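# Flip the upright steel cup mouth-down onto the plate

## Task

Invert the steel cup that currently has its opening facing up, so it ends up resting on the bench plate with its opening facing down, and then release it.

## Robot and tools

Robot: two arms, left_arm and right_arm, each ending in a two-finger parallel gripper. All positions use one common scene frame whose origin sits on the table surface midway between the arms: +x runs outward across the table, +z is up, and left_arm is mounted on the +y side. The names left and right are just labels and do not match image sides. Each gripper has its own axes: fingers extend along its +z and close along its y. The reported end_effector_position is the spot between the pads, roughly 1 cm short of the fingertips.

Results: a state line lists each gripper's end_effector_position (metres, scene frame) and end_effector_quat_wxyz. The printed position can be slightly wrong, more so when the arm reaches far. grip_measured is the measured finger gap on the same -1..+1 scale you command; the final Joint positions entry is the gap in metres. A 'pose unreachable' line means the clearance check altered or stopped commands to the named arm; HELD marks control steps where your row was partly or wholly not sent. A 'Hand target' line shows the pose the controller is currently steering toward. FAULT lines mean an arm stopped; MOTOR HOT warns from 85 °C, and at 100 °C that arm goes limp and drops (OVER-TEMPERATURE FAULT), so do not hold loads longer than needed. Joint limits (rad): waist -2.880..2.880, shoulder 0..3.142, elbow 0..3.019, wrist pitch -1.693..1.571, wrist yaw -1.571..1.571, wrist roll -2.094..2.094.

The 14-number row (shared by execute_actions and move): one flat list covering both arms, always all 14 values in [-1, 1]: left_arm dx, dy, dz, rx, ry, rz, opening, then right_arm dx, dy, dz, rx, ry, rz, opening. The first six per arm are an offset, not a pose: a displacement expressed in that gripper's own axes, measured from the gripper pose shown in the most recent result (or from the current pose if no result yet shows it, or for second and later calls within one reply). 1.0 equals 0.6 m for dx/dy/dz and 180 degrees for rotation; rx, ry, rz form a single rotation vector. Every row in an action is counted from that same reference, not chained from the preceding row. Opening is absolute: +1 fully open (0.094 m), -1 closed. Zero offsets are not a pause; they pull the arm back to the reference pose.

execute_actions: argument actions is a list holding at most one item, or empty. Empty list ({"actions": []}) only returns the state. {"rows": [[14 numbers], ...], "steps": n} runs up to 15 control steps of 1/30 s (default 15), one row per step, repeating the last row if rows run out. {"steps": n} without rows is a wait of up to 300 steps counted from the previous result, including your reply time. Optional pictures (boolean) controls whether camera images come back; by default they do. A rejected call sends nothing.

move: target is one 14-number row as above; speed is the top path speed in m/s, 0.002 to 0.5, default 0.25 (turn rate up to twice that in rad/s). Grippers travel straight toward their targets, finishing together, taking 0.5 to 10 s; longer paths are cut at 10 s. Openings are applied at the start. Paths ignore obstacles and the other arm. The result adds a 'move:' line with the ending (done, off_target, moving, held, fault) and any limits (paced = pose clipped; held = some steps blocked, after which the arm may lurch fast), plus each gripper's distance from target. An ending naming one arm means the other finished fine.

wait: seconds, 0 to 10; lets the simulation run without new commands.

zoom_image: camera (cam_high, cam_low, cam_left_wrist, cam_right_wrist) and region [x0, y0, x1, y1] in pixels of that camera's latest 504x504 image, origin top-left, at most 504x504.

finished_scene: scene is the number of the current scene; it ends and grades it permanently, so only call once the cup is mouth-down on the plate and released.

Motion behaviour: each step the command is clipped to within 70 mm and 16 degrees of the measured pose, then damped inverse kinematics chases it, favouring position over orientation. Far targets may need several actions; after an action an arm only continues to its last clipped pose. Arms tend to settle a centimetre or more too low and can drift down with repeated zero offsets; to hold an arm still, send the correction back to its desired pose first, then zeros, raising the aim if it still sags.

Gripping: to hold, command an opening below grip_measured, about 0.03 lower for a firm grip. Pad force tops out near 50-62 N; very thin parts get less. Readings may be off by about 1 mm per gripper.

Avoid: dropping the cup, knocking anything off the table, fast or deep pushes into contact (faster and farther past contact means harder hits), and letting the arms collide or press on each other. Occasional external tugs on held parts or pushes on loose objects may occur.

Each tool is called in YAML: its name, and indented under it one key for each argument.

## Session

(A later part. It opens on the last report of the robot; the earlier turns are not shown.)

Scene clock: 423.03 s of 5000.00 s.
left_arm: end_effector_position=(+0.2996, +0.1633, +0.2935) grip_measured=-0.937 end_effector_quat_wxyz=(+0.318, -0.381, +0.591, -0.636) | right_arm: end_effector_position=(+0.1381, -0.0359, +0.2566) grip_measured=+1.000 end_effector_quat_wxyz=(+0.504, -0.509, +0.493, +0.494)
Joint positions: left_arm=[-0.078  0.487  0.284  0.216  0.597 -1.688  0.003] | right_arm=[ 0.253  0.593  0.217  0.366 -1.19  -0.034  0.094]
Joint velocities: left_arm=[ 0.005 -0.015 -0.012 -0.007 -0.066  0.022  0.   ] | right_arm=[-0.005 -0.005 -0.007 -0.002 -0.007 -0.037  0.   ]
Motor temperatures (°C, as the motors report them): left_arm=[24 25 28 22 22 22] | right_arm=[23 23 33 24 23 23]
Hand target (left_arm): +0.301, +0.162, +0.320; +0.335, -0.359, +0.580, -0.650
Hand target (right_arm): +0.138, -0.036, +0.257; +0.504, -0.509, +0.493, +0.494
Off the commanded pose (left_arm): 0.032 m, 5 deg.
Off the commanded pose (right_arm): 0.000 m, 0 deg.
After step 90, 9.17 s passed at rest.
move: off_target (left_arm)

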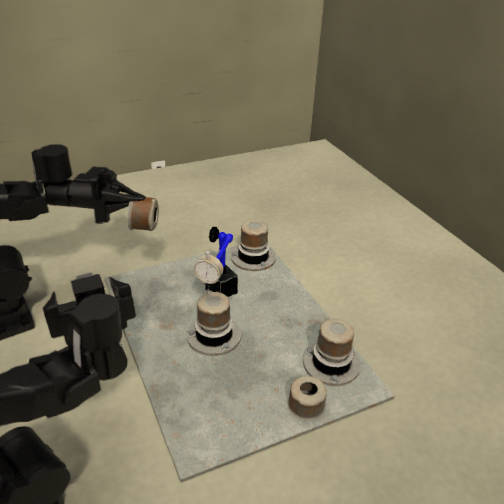

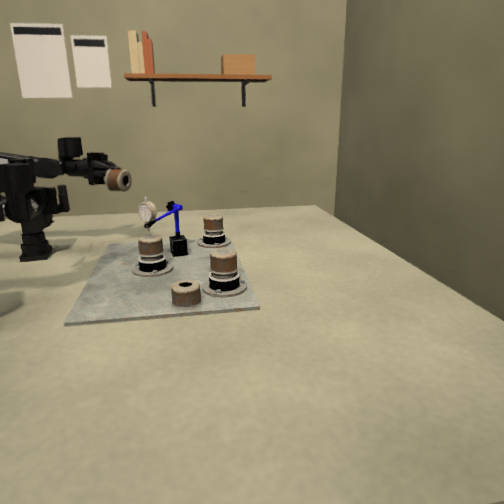

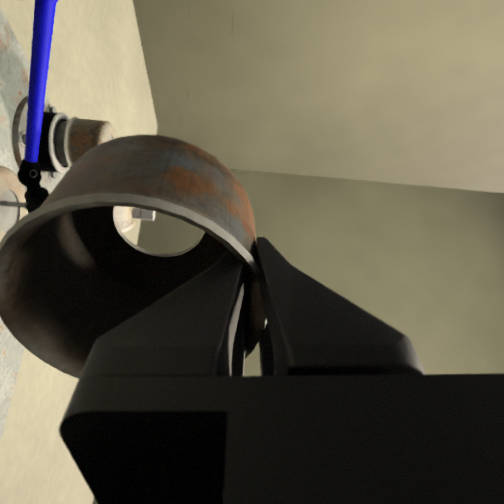

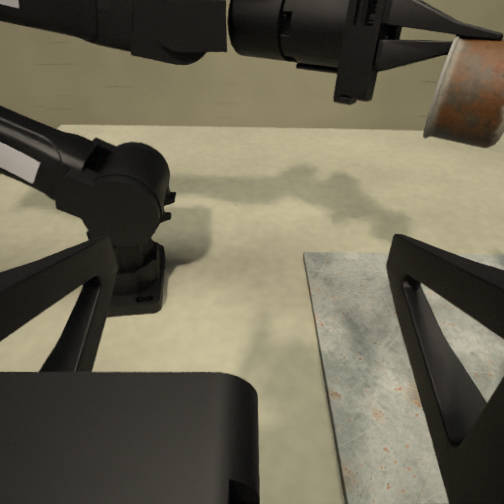

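move:
  target: [0.311,-0.01,-0.128,-0.021,0.33,0.029,-1, 0,0,-0.03,0,0,0,1]
  speed: 0.15

Scene clock: 440.63 s of 5000.00 s.
left_arm: end_effector_position=(+0.1351, +0.0473, +0.2804) grip_measured=-0.937 end_effector_quat_wxyz=(-0.027, -0.032, +0.713, -0.700) | right_arm: end_effector_position=(+0.1384, -0.0513, +0.2588) grip_measured=+1.000 end_effector_quat_wxyz=(+0.502, -0.510, +0.492, +0.497)
Joint positions: left_arm=[-0.282  0.392  0.273 -0.005  1.42  -1.532  0.003] | right_arm=[ 0.166  0.564  0.217  0.335 -1.284 -0.034  0.094]
Joint velocities: left_arm=[-0.005  0.005 -0.007 -0.046 -0.022  0.022  0.001] | right_arm=[-0.005 -0.005 -0.017  0.002  0.022 -0.007  0.   ]
Motor temperatures (°C, as the motors report them): left_arm=[24 25 30 22 22 22] | right_arm=[23 23 33 24 23 23]
Hand target (left_arm): +0.137, +0.045, +0.315; -0.004, -0.003, +0.711, -0.704
Hand target (right_arm): +0.138, -0.054, +0.256; +0.504, -0.509, +0.493, +0.494
Off the commanded pose (left_arm): 0.039 m, 5 deg.
Off the commanded pose (right_arm): 0.003 m, 0 deg.
After step 90, 10.73 s passed at rest.
move: off_target (left_arm)

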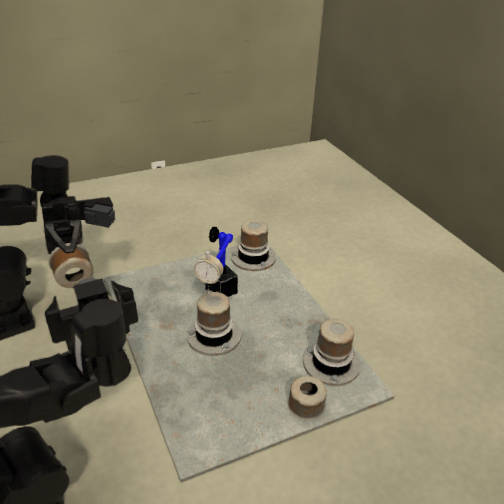

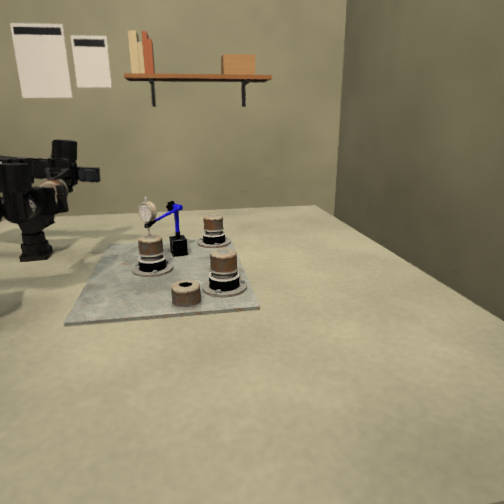

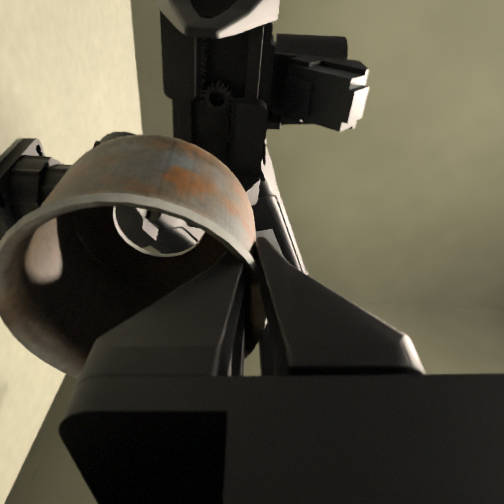

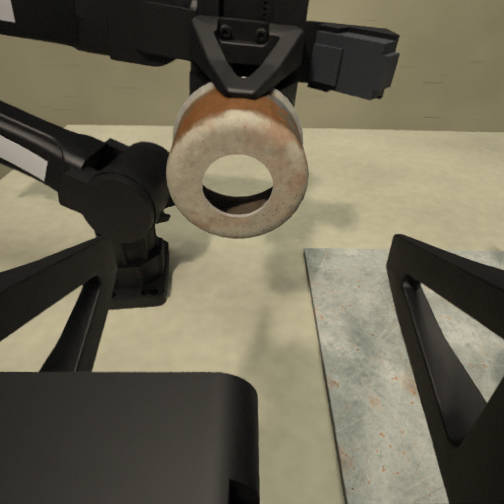

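move:
  target: [-0.003,-0.058,0.003,0.003,0.003,0.0235,-1, 0.008,0.01,0.105,0,0,0,1]
  speed: 0.08

Scene clock: 452.77 s of 5000.00 s.
left_arm: end_effector_position=(+0.1343, +0.0474, +0.2773) grip_measured=-0.937 end_effector_quat_wxyz=(-0.028, -0.032, +0.713, -0.700) | right_arm: end_effector_position=(+0.1299, +0.0072, +0.2436) grip_measured=+1.000 end_effector_quat_wxyz=(+0.497, -0.509, +0.498, +0.496)
Joint positions: left_arm=[-0.282  0.392  0.267 -0.007  1.423 -1.526  0.003] | right_arm=[ 0.481  0.708  0.217  0.466 -0.966 -0.034  0.094]
Joint velocities: left_arm=[-0.005 -0.015  0.017 -0.002 -0.051  0.051  0.001] | right_arm=[-0.015 -0.005 -0.012  0.002  0.037  0.007  0.   ]
Motor temperatures (°C, as the motors report them): left_arm=[24 25 31 22 22 22] | right_arm=[23 23 33 24 23 23]
Hand target (left_arm): +0.138, +0.046, +0.314; -0.004, -0.003, +0.710, -0.704
Hand target (right_arm): +0.132, +0.011, +0.255; +0.502, -0.508, +0.491, +0.498
Off the commanded pose (left_arm): 0.038 m, 4 deg.
Off the commanded pose (right_arm): 0.011 m, 1 deg.
After step 90, 8.03 s passed at rest.
move: off_target (left_arm, right_arm)

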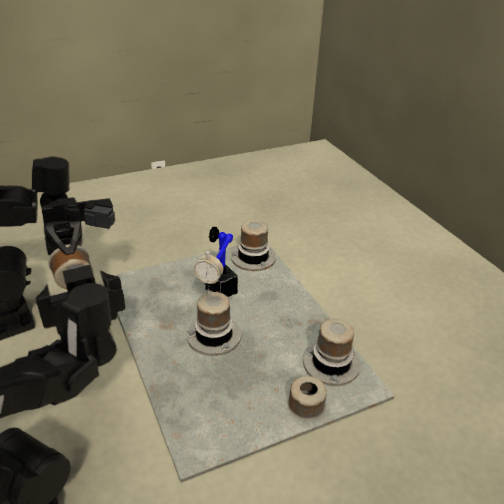

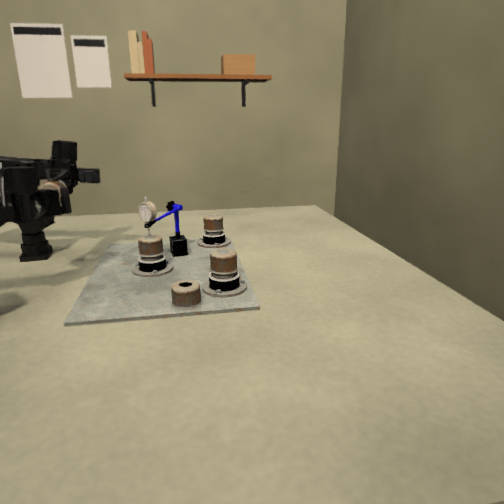

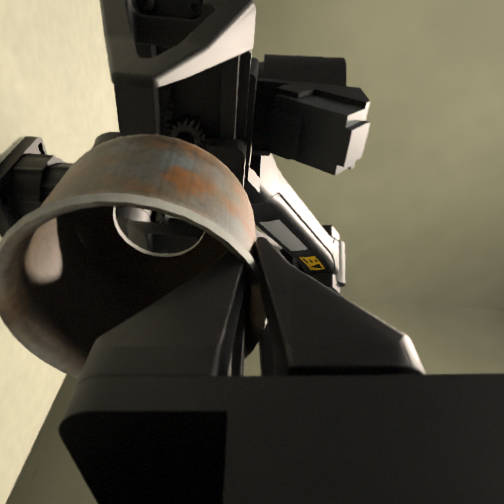

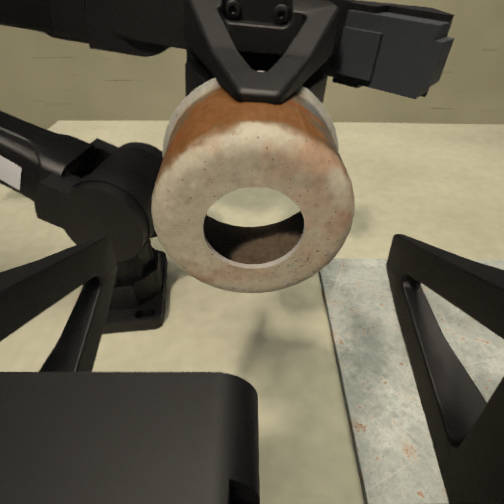

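move:
  target: [-0.005,-0.062,0.003,0.003,0.003,0.0235,-1, -0.033,-0.003,0.068,0,0,0,1]
  speed: 0.05

Scene clock: 458.60 s of 5000.00 s.
left_arm: end_effector_position=(+0.1345, +0.0472, +0.2778) grip_measured=-0.937 end_effector_quat_wxyz=(-0.031, -0.031, +0.713, -0.700) | right_arm: end_effector_position=(+0.1239, +0.0363, +0.2349) grip_measured=+1.000 end_effector_quat_wxyz=(+0.481, -0.508, +0.516, +0.493)
Joint positions: left_arm=[-0.282  0.397  0.27  -0.007  1.426 -1.526  0.003] | right_arm=[ 0.619  0.781  0.241  0.466 -0.821 -0.034  0.094]
Joint velocities: left_arm=[ 0.005 -0.005 -0.002 -0.002 -0.037 -0.007  0.001] | right_arm=[ 0.015 -0.005  0.017  0.007  0.037  0.037  0.   ]
Motor temperatures (°C, as the motors report them): left_arm=[24 25 32 22 22 22] | right_arm=[23 23 34 24 23 23]
Hand target (left_arm): +0.138, +0.046, +0.313; -0.006, -0.002, +0.710, -0.704
Hand target (right_arm): +0.130, +0.046, +0.263; +0.497, -0.508, +0.498, +0.497
Off the commanded pose (left_arm): 0.037 m, 4 deg.
Off the commanded pose (right_arm): 0.031 m, 3 deg.
After step 90, 1.57 s passed at rest.
move: off_target (left_arm, right_arm)

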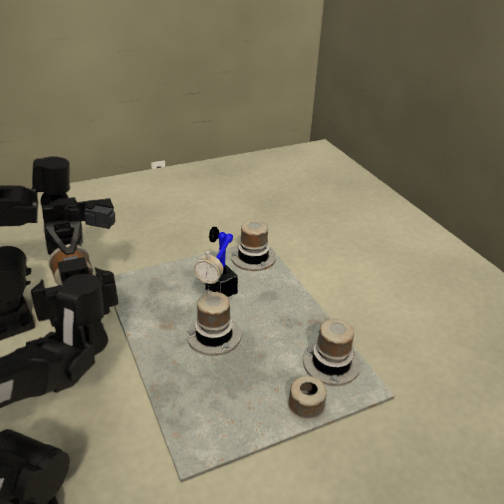

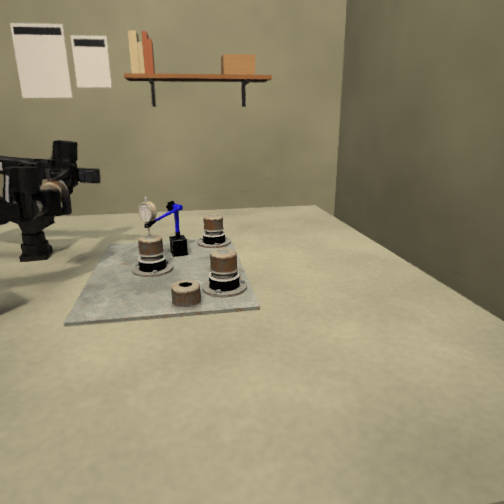

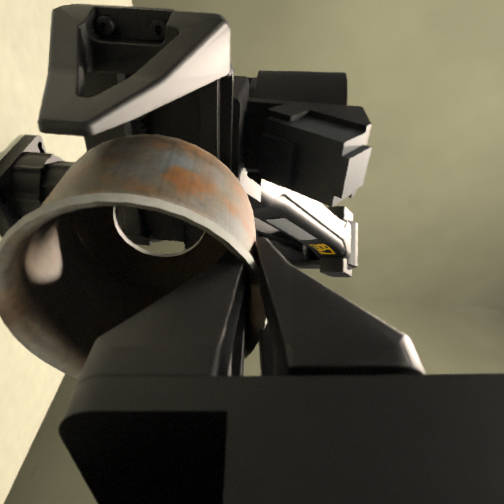

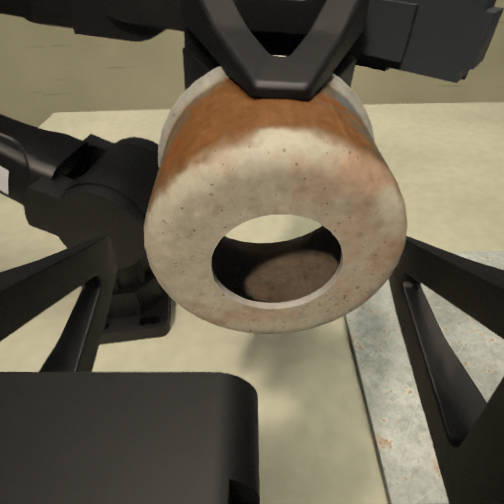

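move:
  target: [-0.005,-0.06,0.003,0.003,0.003,0.0235,-1, -0.074,-0.02,0.026,0,-0.02,0,1]
  speed: 0.04

Scene clock: 465.70 s of 5000.00 s.
left_arm: end_effector_position=(+0.1345, +0.0472, +0.2766) grip_measured=-0.937 end_effector_quat_wxyz=(-0.034, -0.032, +0.713, -0.699) | right_arm: end_effector_position=(+0.1295, +0.0424, +0.2488) grip_measured=+1.000 end_effector_quat_wxyz=(+0.481, -0.495, +0.519, +0.504)
Joint positions: left_arm=[-0.282  0.402  0.269 -0.007  1.43  -1.526  0.003] | right_arm=[ 0.625  0.794  0.27   0.482 -0.809  0.017  0.094]
Joint velocities: left_arm=[-0.005 -0.005 -0.017  0.012  0.066 -0.007  0.001] | right_arm=[-0.005 -0.015  0.002  0.012 -0.022 -0.051  0.   ]
Motor temperatures (°C, as the motors report them): left_arm=[24 25 32 22 22 22] | right_arm=[23 23 35 24 23 23]
Hand target (left_arm): +0.138, +0.046, +0.312; -0.008, -0.002, +0.710, -0.704
Hand target (right_arm): +0.135, +0.052, +0.278; +0.497, -0.493, +0.501, +0.509
Off the commanded pose (left_arm): 0.037 m, 5 deg.
Off the commanded pose (right_arm): 0.032 m, 3 deg.
After step 90, 2.57 s passed at rest.
move: off_target (left_arm, right_arm)

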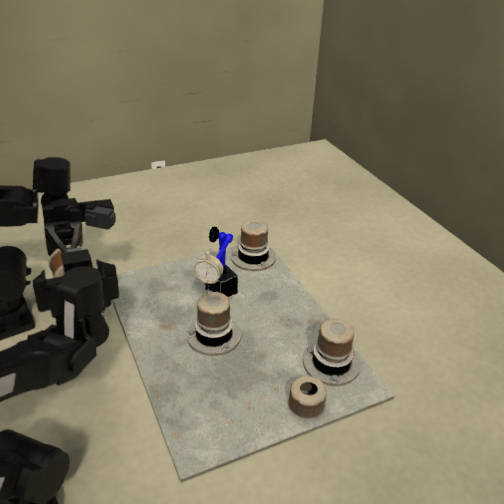

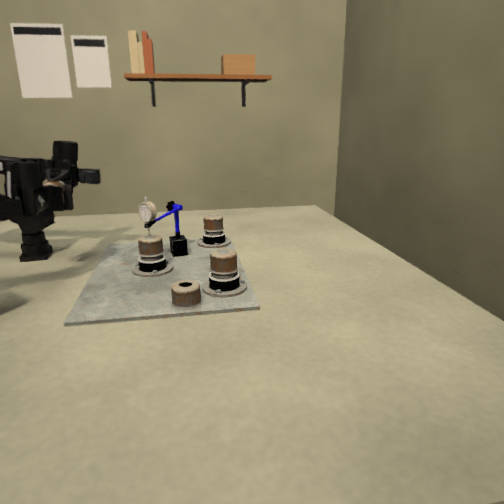

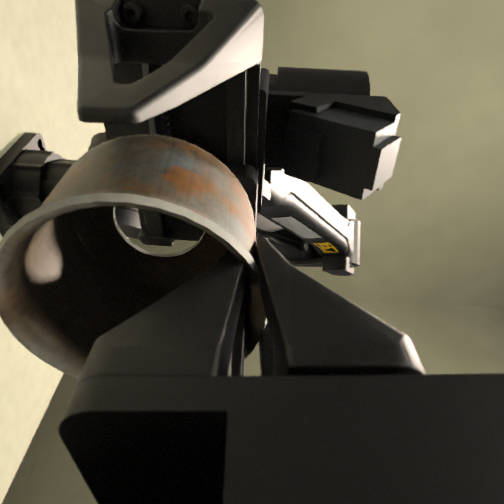

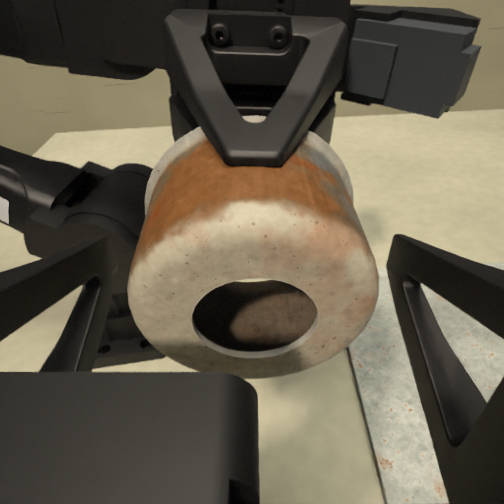

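move:
  target: [-0.005,-0.06,0.003,0.003,0.003,0.026,-1, -0.046,-0.009,0.014,0,-0.015,0,0.44]
  speed: 0.03

Scene clock: 473.03 s of 5000.00 s.
left_arm: end_effector_position=(+0.1350, +0.0470, +0.2762) grip_measured=-0.937 end_effector_quat_wxyz=(-0.036, -0.033, +0.713, -0.699) | right_arm: end_effector_position=(+0.1302, +0.0426, +0.2510) grip_measured=+0.463 end_effector_quat_wxyz=(+0.482, -0.490, +0.520, +0.507)
Joint positions: left_arm=[-0.282  0.408  0.27  -0.007  1.432 -1.526  0.003] | right_arm=[ 0.625  0.796  0.27   0.496 -0.806  0.033  0.069]
Joint velocities: left_arm=[-0.015 -0.024  0.002 -0.007  0.007 -0.022  0.   ] | right_arm=[-0.015 -0.005  0.012  0.002  0.022 -0.007 -0.001]
Motor temperatures (°C, as the motors report them): left_arm=[24 25 33 22 22 22] | right_arm=[23 23 36 24 23 23]
Hand target (left_arm): +0.139, +0.046, +0.311; -0.008, -0.000, +0.710, -0.704
Hand target (right_arm): +0.135, +0.050, +0.276; +0.493, -0.483, +0.508, +0.515
Off the commanded pose (left_arm): 0.036 m, 5 deg.
Off the commanded pose (right_arm): 0.027 m, 2 deg.
After step 90, 2.70 s passed at rest.
move: off_target (left_arm, right_arm)

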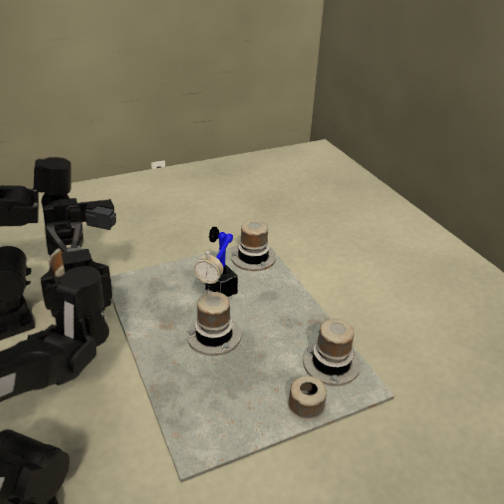

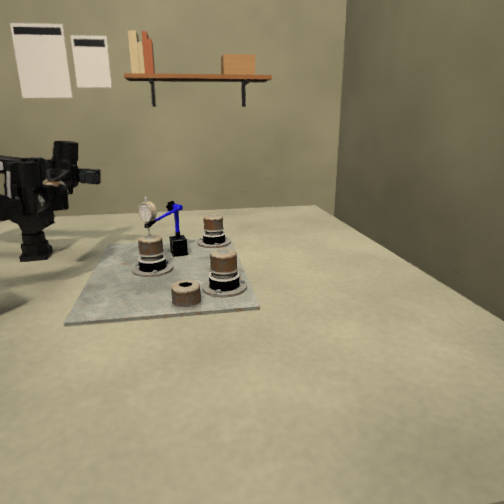

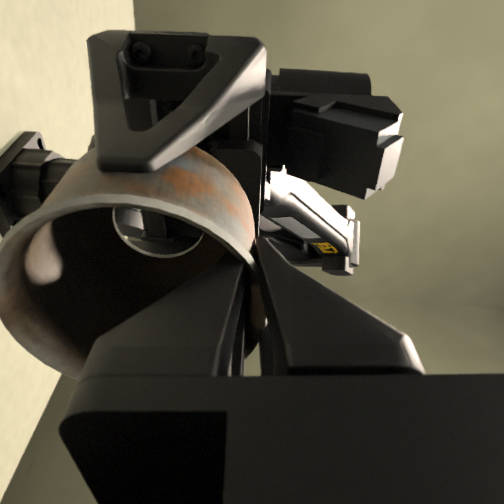

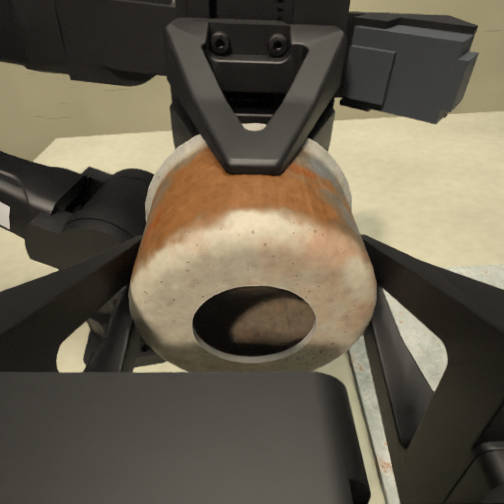

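move:
  target: [-0.005,-0.06,0.003,0.003,0.003,0.026,-0.4, -0.042,-0.008,0.011,0,-0.01,0,0.43]
  speed: 0.03

move:
  target: [-0.005,-0.06,0.003,0.003,0.003,0.026,-0.4, -0.03,-0.008,-0.10,0,-0.01,0,0.43]
  speed: 0.08

Scene clock: 481.97 s of 5000.00 s.
left_arm: end_effector_position=(+0.1361, +0.0468, +0.2838) grip_measured=-0.402 end_effector_quat_wxyz=(-0.033, -0.027, +0.713, -0.700) | right_arm: end_effector_position=(+0.1304, +0.0426, +0.2501) grip_measured=+0.463 end_effector_quat_wxyz=(+0.477, -0.485, +0.526, +0.511)
Joint positions: left_arm=[-0.282  0.412  0.287 -0.007  1.436 -1.526  0.028] | right_arm=[ 0.625  0.796  0.27   0.492 -0.805  0.05   0.069]
Joint velocities: left_arm=[-0.005 -0.005 -0.007 -0.007 -0.022 -0.066 -0.   ] | right_arm=[-0.015 -0.005  0.007 -0.007  0.007 -0.022  0.001]
Motor temperatures (°C, as the motors report them): left_arm=[24 25 33 22 22 22] | right_arm=[23 23 36 24 23 23]
Hand target (left_arm): +0.140, +0.046, +0.311; -0.011, -0.001, +0.710, -0.704
Hand target (right_arm): +0.135, +0.049, +0.276; +0.490, -0.482, +0.512, +0.515
Off the commanded pose (left_arm): 0.029 m, 4 deg.
Off the commanded pose (right_arm): 0.027 m, 2 deg.
After step 90, 4.27 s passed at rest.
move: off_target (left_arm, right_arm)

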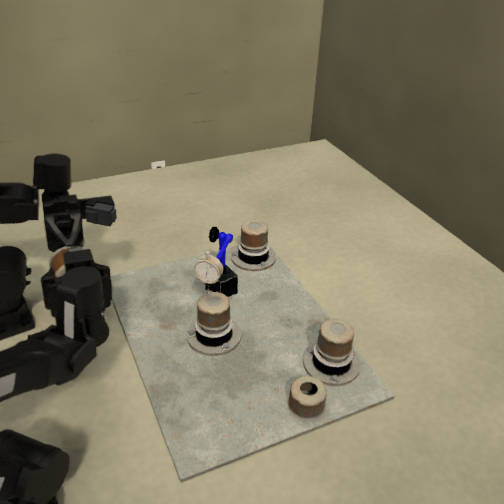

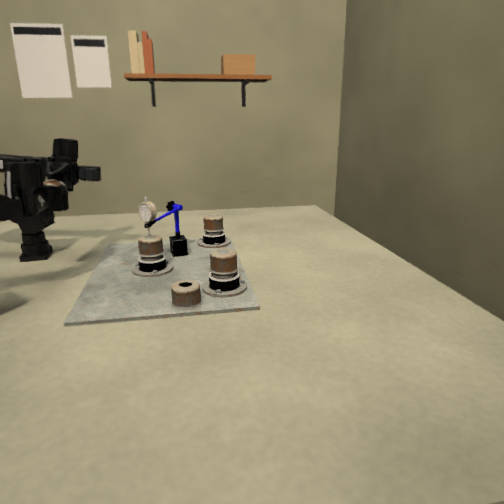

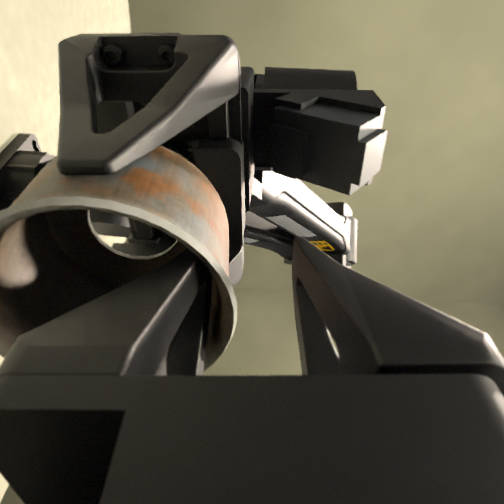

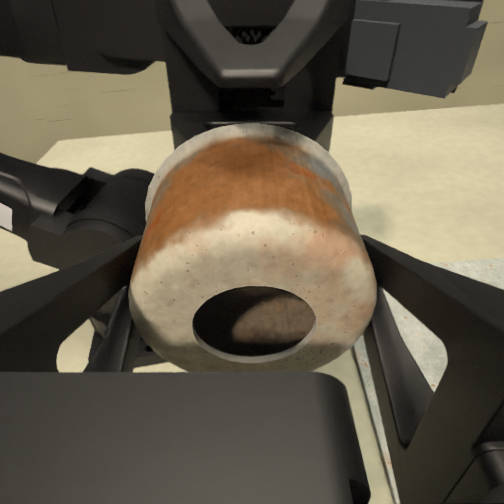

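Scene clock: 483.10 s of 5000.00 s.
left_arm: end_effector_position=(+0.1370, +0.0465, +0.2916) grip_measured=-0.401 end_effector_quat_wxyz=(-0.030, -0.021, +0.712, -0.701) | right_arm: end_effector_position=(+0.1363, -0.0142, +0.2685) grip_measured=+0.463 end_effector_quat_wxyz=(+0.486, -0.483, +0.516, +0.514)
Joint positions: left_arm=[-0.282  0.416  0.304 -0.007  1.441 -1.526  0.028] | right_arm=[ 0.372  0.605  0.248  0.359 -1.06   0.062  0.069]
Joint velocities: left_arm=[-0.005  0.015  0.007 -0.027  0.022 -0.022  0.001] | right_arm=[-0.024 -0.005 -0.002 -0.002 -0.007 -0.022 -0.   ]
Motor temperatures (°C, as the motors report them): left_arm=[24 25 33 22 22 22] | right_arm=[23 23 36 24 23 23]
Hand target (left_arm): +0.141, +0.045, +0.319; -0.008, +0.005, +0.710, -0.704
Hand target (right_arm): +0.136, -0.016, +0.269; +0.485, -0.479, +0.519, +0.517
Off the commanded pose (left_arm): 0.028 m, 4 deg.
Off the commanded pose (right_arm): 0.003 m, 1 deg.
move: off_target (left_arm)

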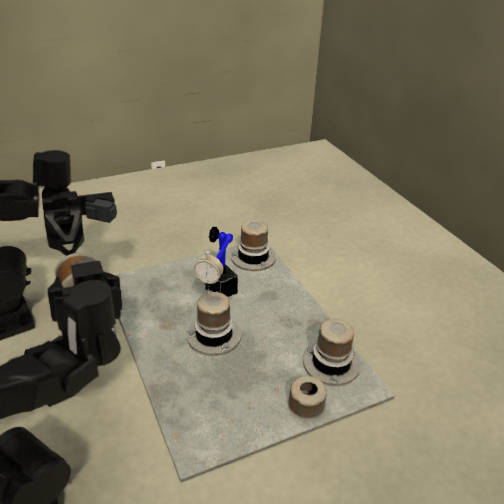

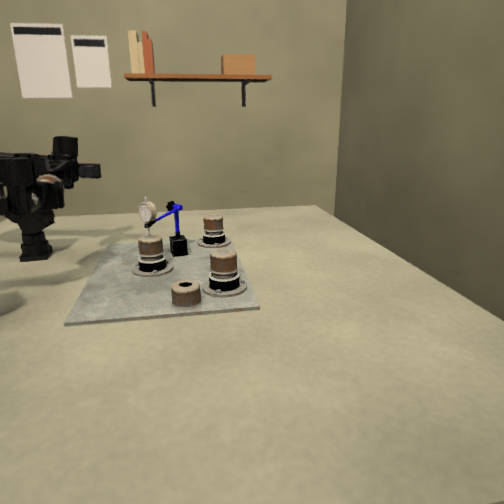

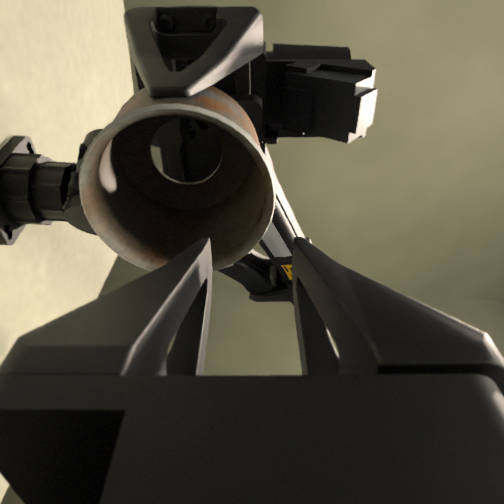

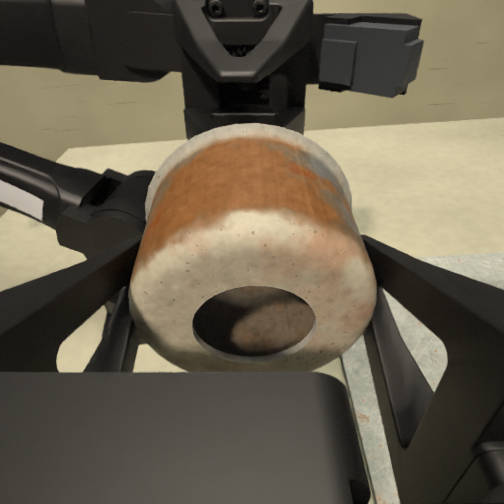

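move:
  target: [-0.18,-0.05,-0.25,0,-0.33,0,1, -0.05,-0.275,-0.11,0.317,0,-0.015,0.43]
  speed: 0.2

move:
  target: [0,0,0,0,0,0,1, 0.24,0,0.04,0,0.53,0,0.43]
  speed: 0.25

Scene clock: 506.57 s of 5000.00 s.
left_arm: end_effector_position=(+0.2488, +0.1923, +0.2792) grip_measured=+1.000 end_effector_quat_wxyz=(+0.299, -0.384, +0.635, -0.600) | right_arm: end_effector_position=(+0.2863, -0.0936, +0.2315) grip_measured=+0.463 end_effector_quat_wxyz=(+0.631, -0.200, +0.725, +0.192)
Joint positions: left_arm=[ 0.208  0.253  0.299 -0.21   0.905 -1.524  0.094] | right_arm=[ 0.361  0.659  0.248  0.28  -0.068  0.017  0.069]
Joint velocities: left_arm=[-0.005 -0.024  0.007 -0.002  0.051  0.022  0.   ] | right_arm=[ 0.005 -0.005 -0.007  0.027 -0.007  0.051  0.001]
Motor temperatures (°C, as the motors report them): left_arm=[24 25 33 22 22 22] | right_arm=[23 23 35 24 23 23]
Hand target (left_arm): +0.248, +0.195, +0.317; +0.327, -0.366, +0.627, -0.605
Hand target (right_arm): +0.297, -0.084, +0.290; +0.673, -0.200, +0.684, +0.198
Off the commanded pose (left_arm): 0.037 m, 4 deg.
Off the commanded pose (right_arm): 0.060 m, 6 deg.
After step 90, 17.53 s passed at rest.
move: off_target (left_arm, right_arm)

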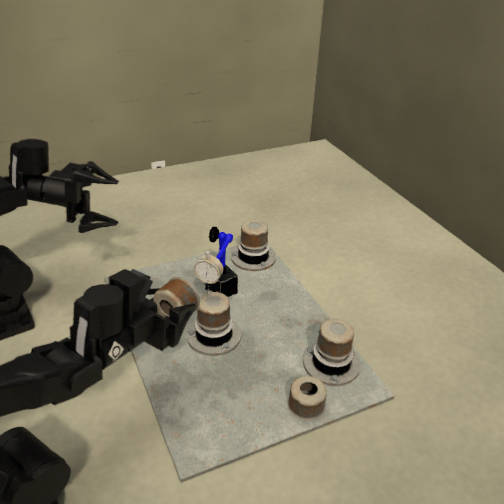

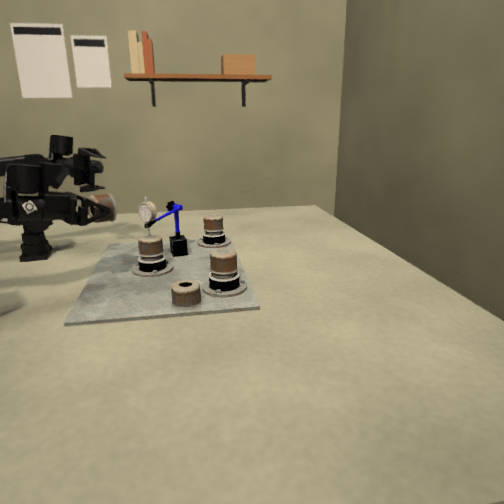

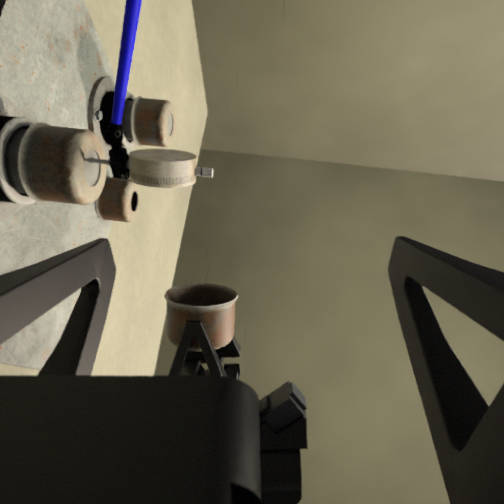

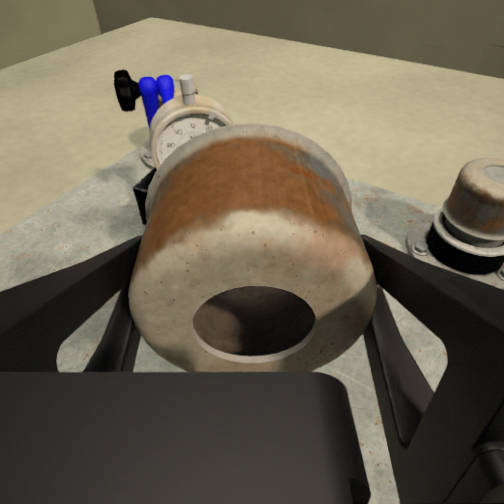

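Scene clock: 510.30 s of 5000.00 s.
left_arm: end_effector_position=(+0.2487, +0.1922, +0.2762) grip_measured=+1.000 end_effector_quat_wxyz=(+0.297, -0.386, +0.635, -0.600) | right_arm: end_effector_position=(+0.2726, -0.1032, +0.0676) grip_measured=+0.463 end_effector_quat_wxyz=(-0.130, -0.254, +0.958, -0.028)
Joint positions: left_arm=[ 0.208  0.253  0.294 -0.21   0.905 -1.524  0.094] | right_arm=[ 0.383  1.555  0.987 -1.269 -0.012 -0.002  0.069]
Joint velocities: left_arm=[-0.005 -0.015 -0.002  0.007 -0.037  0.037  0.   ] | right_arm=[-0.005 -0.005  0.012 -0.002  0.007  0.037  0.   ]
Motor temperatures (°C, as the motors report them): left_arm=[24 25 32 22 22 22] | right_arm=[23 23 36 24 23 23]
Hand target (left_arm): +0.249, +0.192, +0.279; +0.299, -0.384, +0.635, -0.600
Hand target (right_arm): +0.289, -0.090, +0.083; -0.109, -0.265, +0.958, -0.024
Off the commanded pose (left_arm): 0.003 m, 0 deg.
Off the commanded pose (right_arm): 0.029 m, 4 deg.
move: off_target (right_arm)

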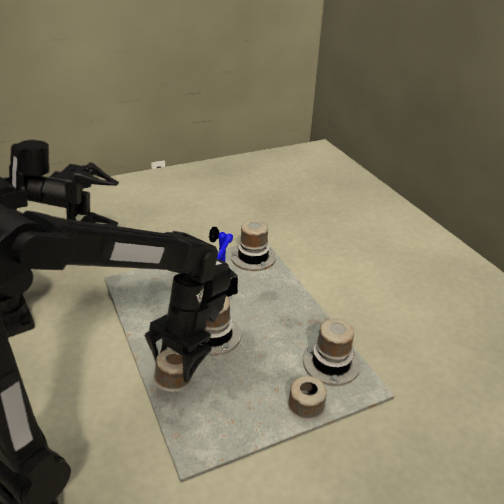

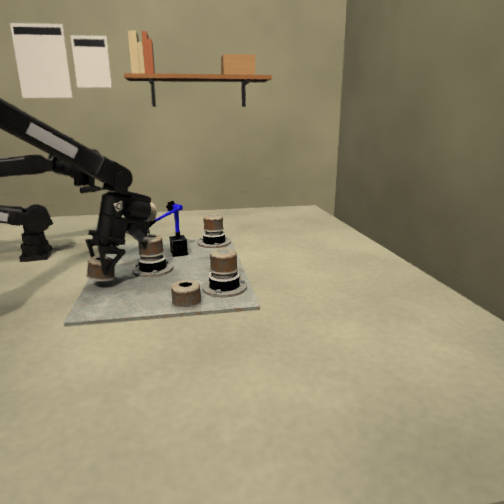

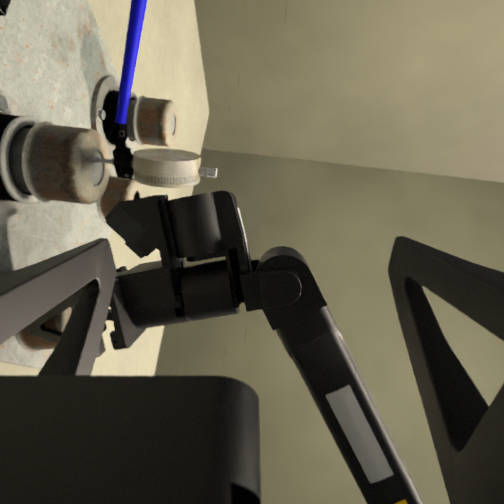

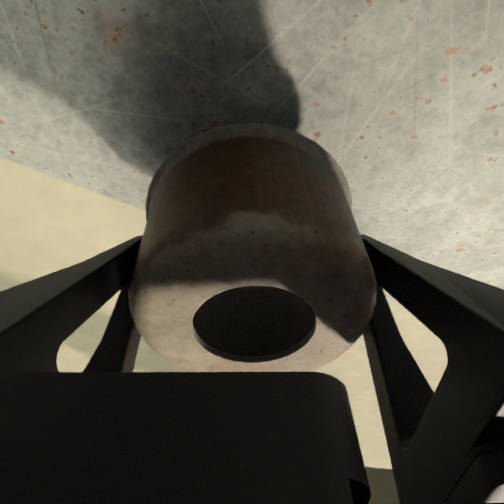

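zoom_image:
  camera: "cam_low"
  region: [60, 220, 190, 320]

Region (60, 220, 190, 320) of cam_low's 504x504 image, scaled by 3.877, with more detail than that image has; it fills the top 388 rows of this view, and the rest is white.

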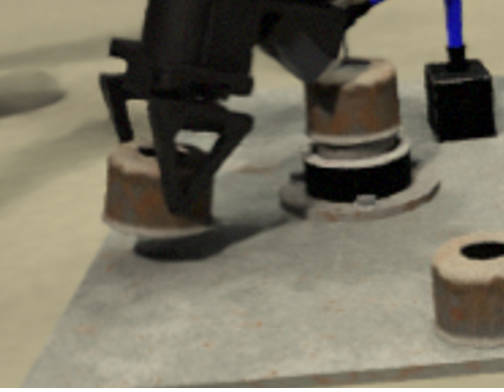

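move:
  target: [0,0,0,0,0,0,1, -0.107,-0.048,-0.02,0,-0.045,0,0.43]
  speed: 0.08

zoom_image:
  camera: "cam_low"
  region: [60, 220, 190, 320]

Scene clock: 521.83 s of 5000.00 s.
left_arm: end_effector_position=(+0.2486, +0.1922, +0.2732) grip_measured=+1.000 end_effector_quat_wxyz=(+0.295, -0.388, +0.635, -0.600) | right_arm: end_effector_position=(+0.3195, -0.1027, +0.0519) grip_measured=+0.463 end_effector_quat_wxyz=(-0.083, -0.251, +0.964, -0.014)
Joint positions: left_arm=[ 0.208  0.253  0.288 -0.21   0.905 -1.524  0.094] | right_arm=[ 0.326  1.615  1.027 -1.153 -0.007 -0.049  0.069]
Joint velocities: left_arm=[-0.015 -0.015 -0.027 -0.017 -0.081 -0.022  0.   ] | right_arm=[-0.005 -0.015 -0.007 -0.002 -0.037 -0.066 -0.   ]
Motor temperatures (°C, as the motors report them): left_arm=[24 25 31 22 22 22] | right_arm=[23 23 36 24 23 23]
Hand target (left_arm): +0.249, +0.192, +0.276; +0.297, -0.386, +0.635, -0.600
Hand target (right_arm): +0.343, -0.095, +0.062; -0.061, -0.255, +0.965, -0.010
Off the commanded pose (left_arm): 0.003 m, 0 deg.
Off the commanded pose (right_arm): 0.027 m, 3 deg.
After step 90, 7.30 s passed at rest.
move: off_target (right_arm)

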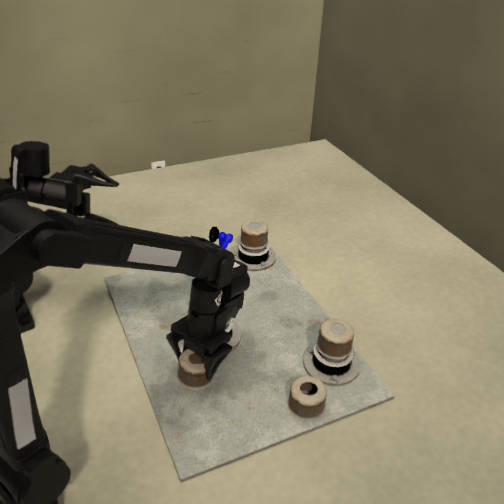

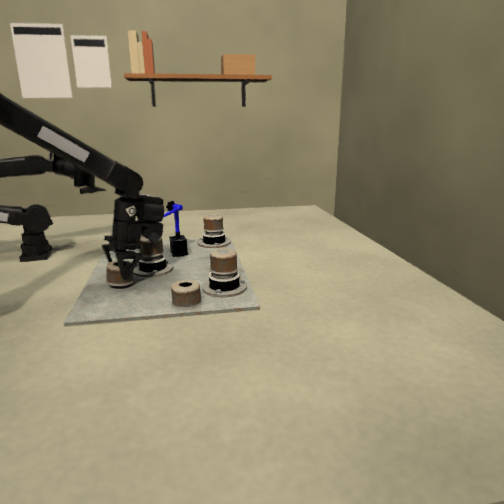

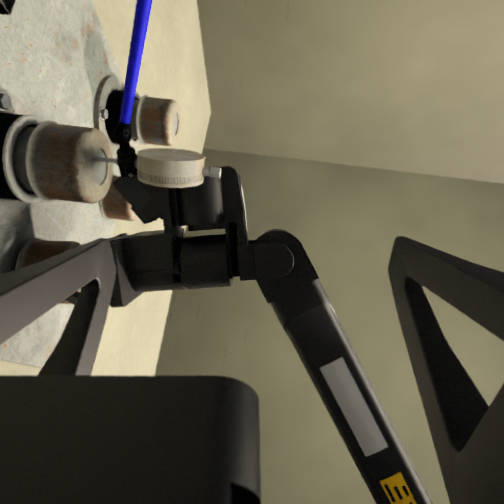

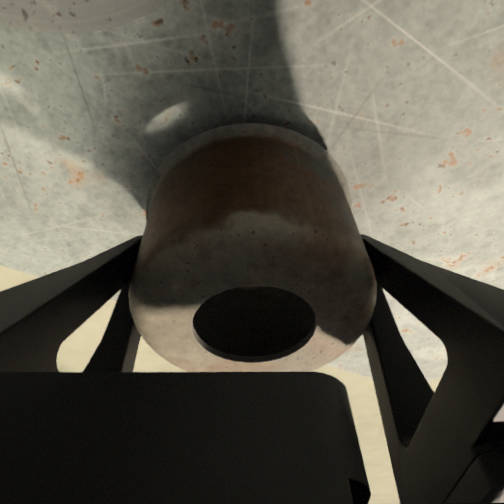

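Region (60, 220, 190, 320) of cam_low's 504x504 image, scaled by 3.877, with more detail than that image has; it fills the top 388 rows of this view, and the rest is white.

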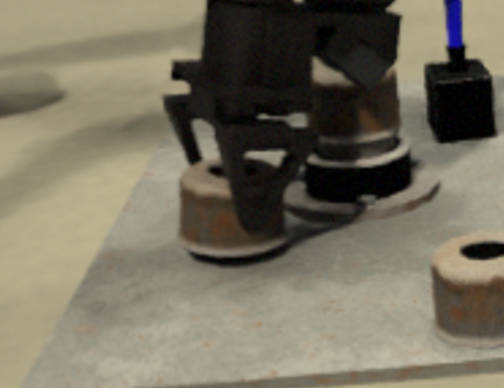

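move:
  target: [0,0,0,0,0,0,1, -0.042,-0.008,0,0,-0.015,0,0.43]
  speed: 0.02

zoom_image:
  camera: "cam_low"
  region: [60, 220, 190, 320]

Scene clock: 529.73 s of 5000.00 s.
left_arm: end_effector_position=(+0.2485, +0.1922, +0.2700) grip_measured=+1.000 end_effector_quat_wxyz=(+0.293, -0.390, +0.635, -0.599) | right_arm: end_effector_position=(+0.3266, -0.0996, +0.0428) grip_measured=+0.463 end_effector_quat_wxyz=(-0.075, -0.251, +0.965, -0.012)
Joint positions: left_arm=[ 0.208  0.253  0.283 -0.21   0.905 -1.524  0.094] | right_arm=[ 0.325  1.635  1.027 -1.114 -0.007 -0.05   0.069]
Joint velocities: left_arm=[-0.015 -0.015  0.002  0.007  0.037 -0.007  0.   ] | right_arm=[-0.015 -0.015  0.032 -0.012 -0.007 -0.081 -0.   ]
Motor temperatures (°C, as the motors report them): left_arm=[24 25 31 22 22 22] | right_arm=[23 23 36 24 23 23]
Hand target (left_arm): +0.249, +0.192, +0.273; +0.295, -0.388, +0.635, -0.600
Hand target (right_arm): +0.343, -0.095, +0.048; -0.061, -0.251, +0.966, -0.008
Off the commanded pose (left_arm): 0.003 m, 0 deg.
Off the commanded pose (right_arm): 0.018 m, 2 deg.
After step 90, 3.40 s passed at rest.
move: off_target (right_arm)

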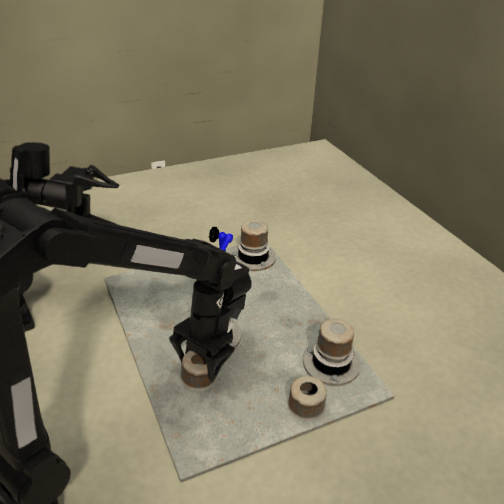

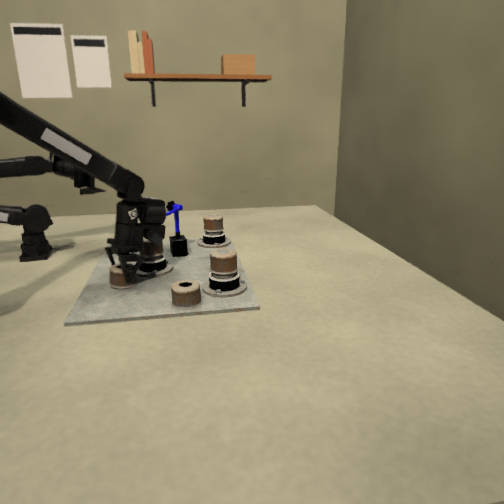

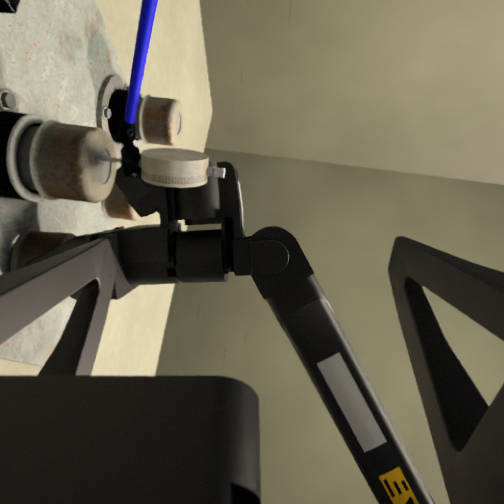

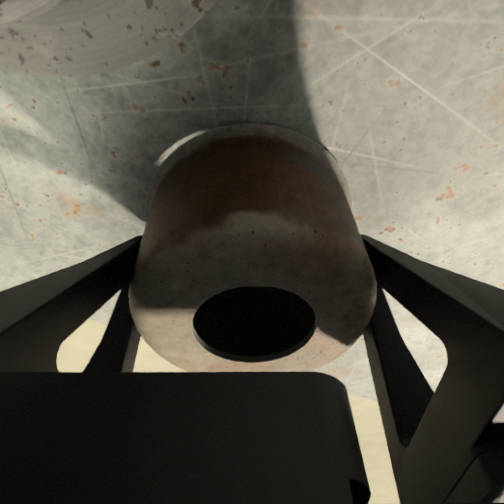

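Region (60, 220, 190, 320) of cam_low's 504x504 image, scaled by 3.877, with more detail than that image has; it fills the top 388 rows of this view, and the rest is white.

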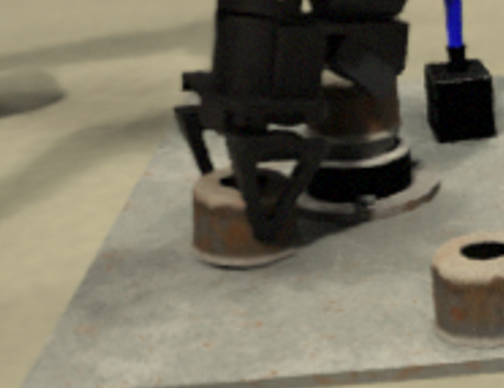

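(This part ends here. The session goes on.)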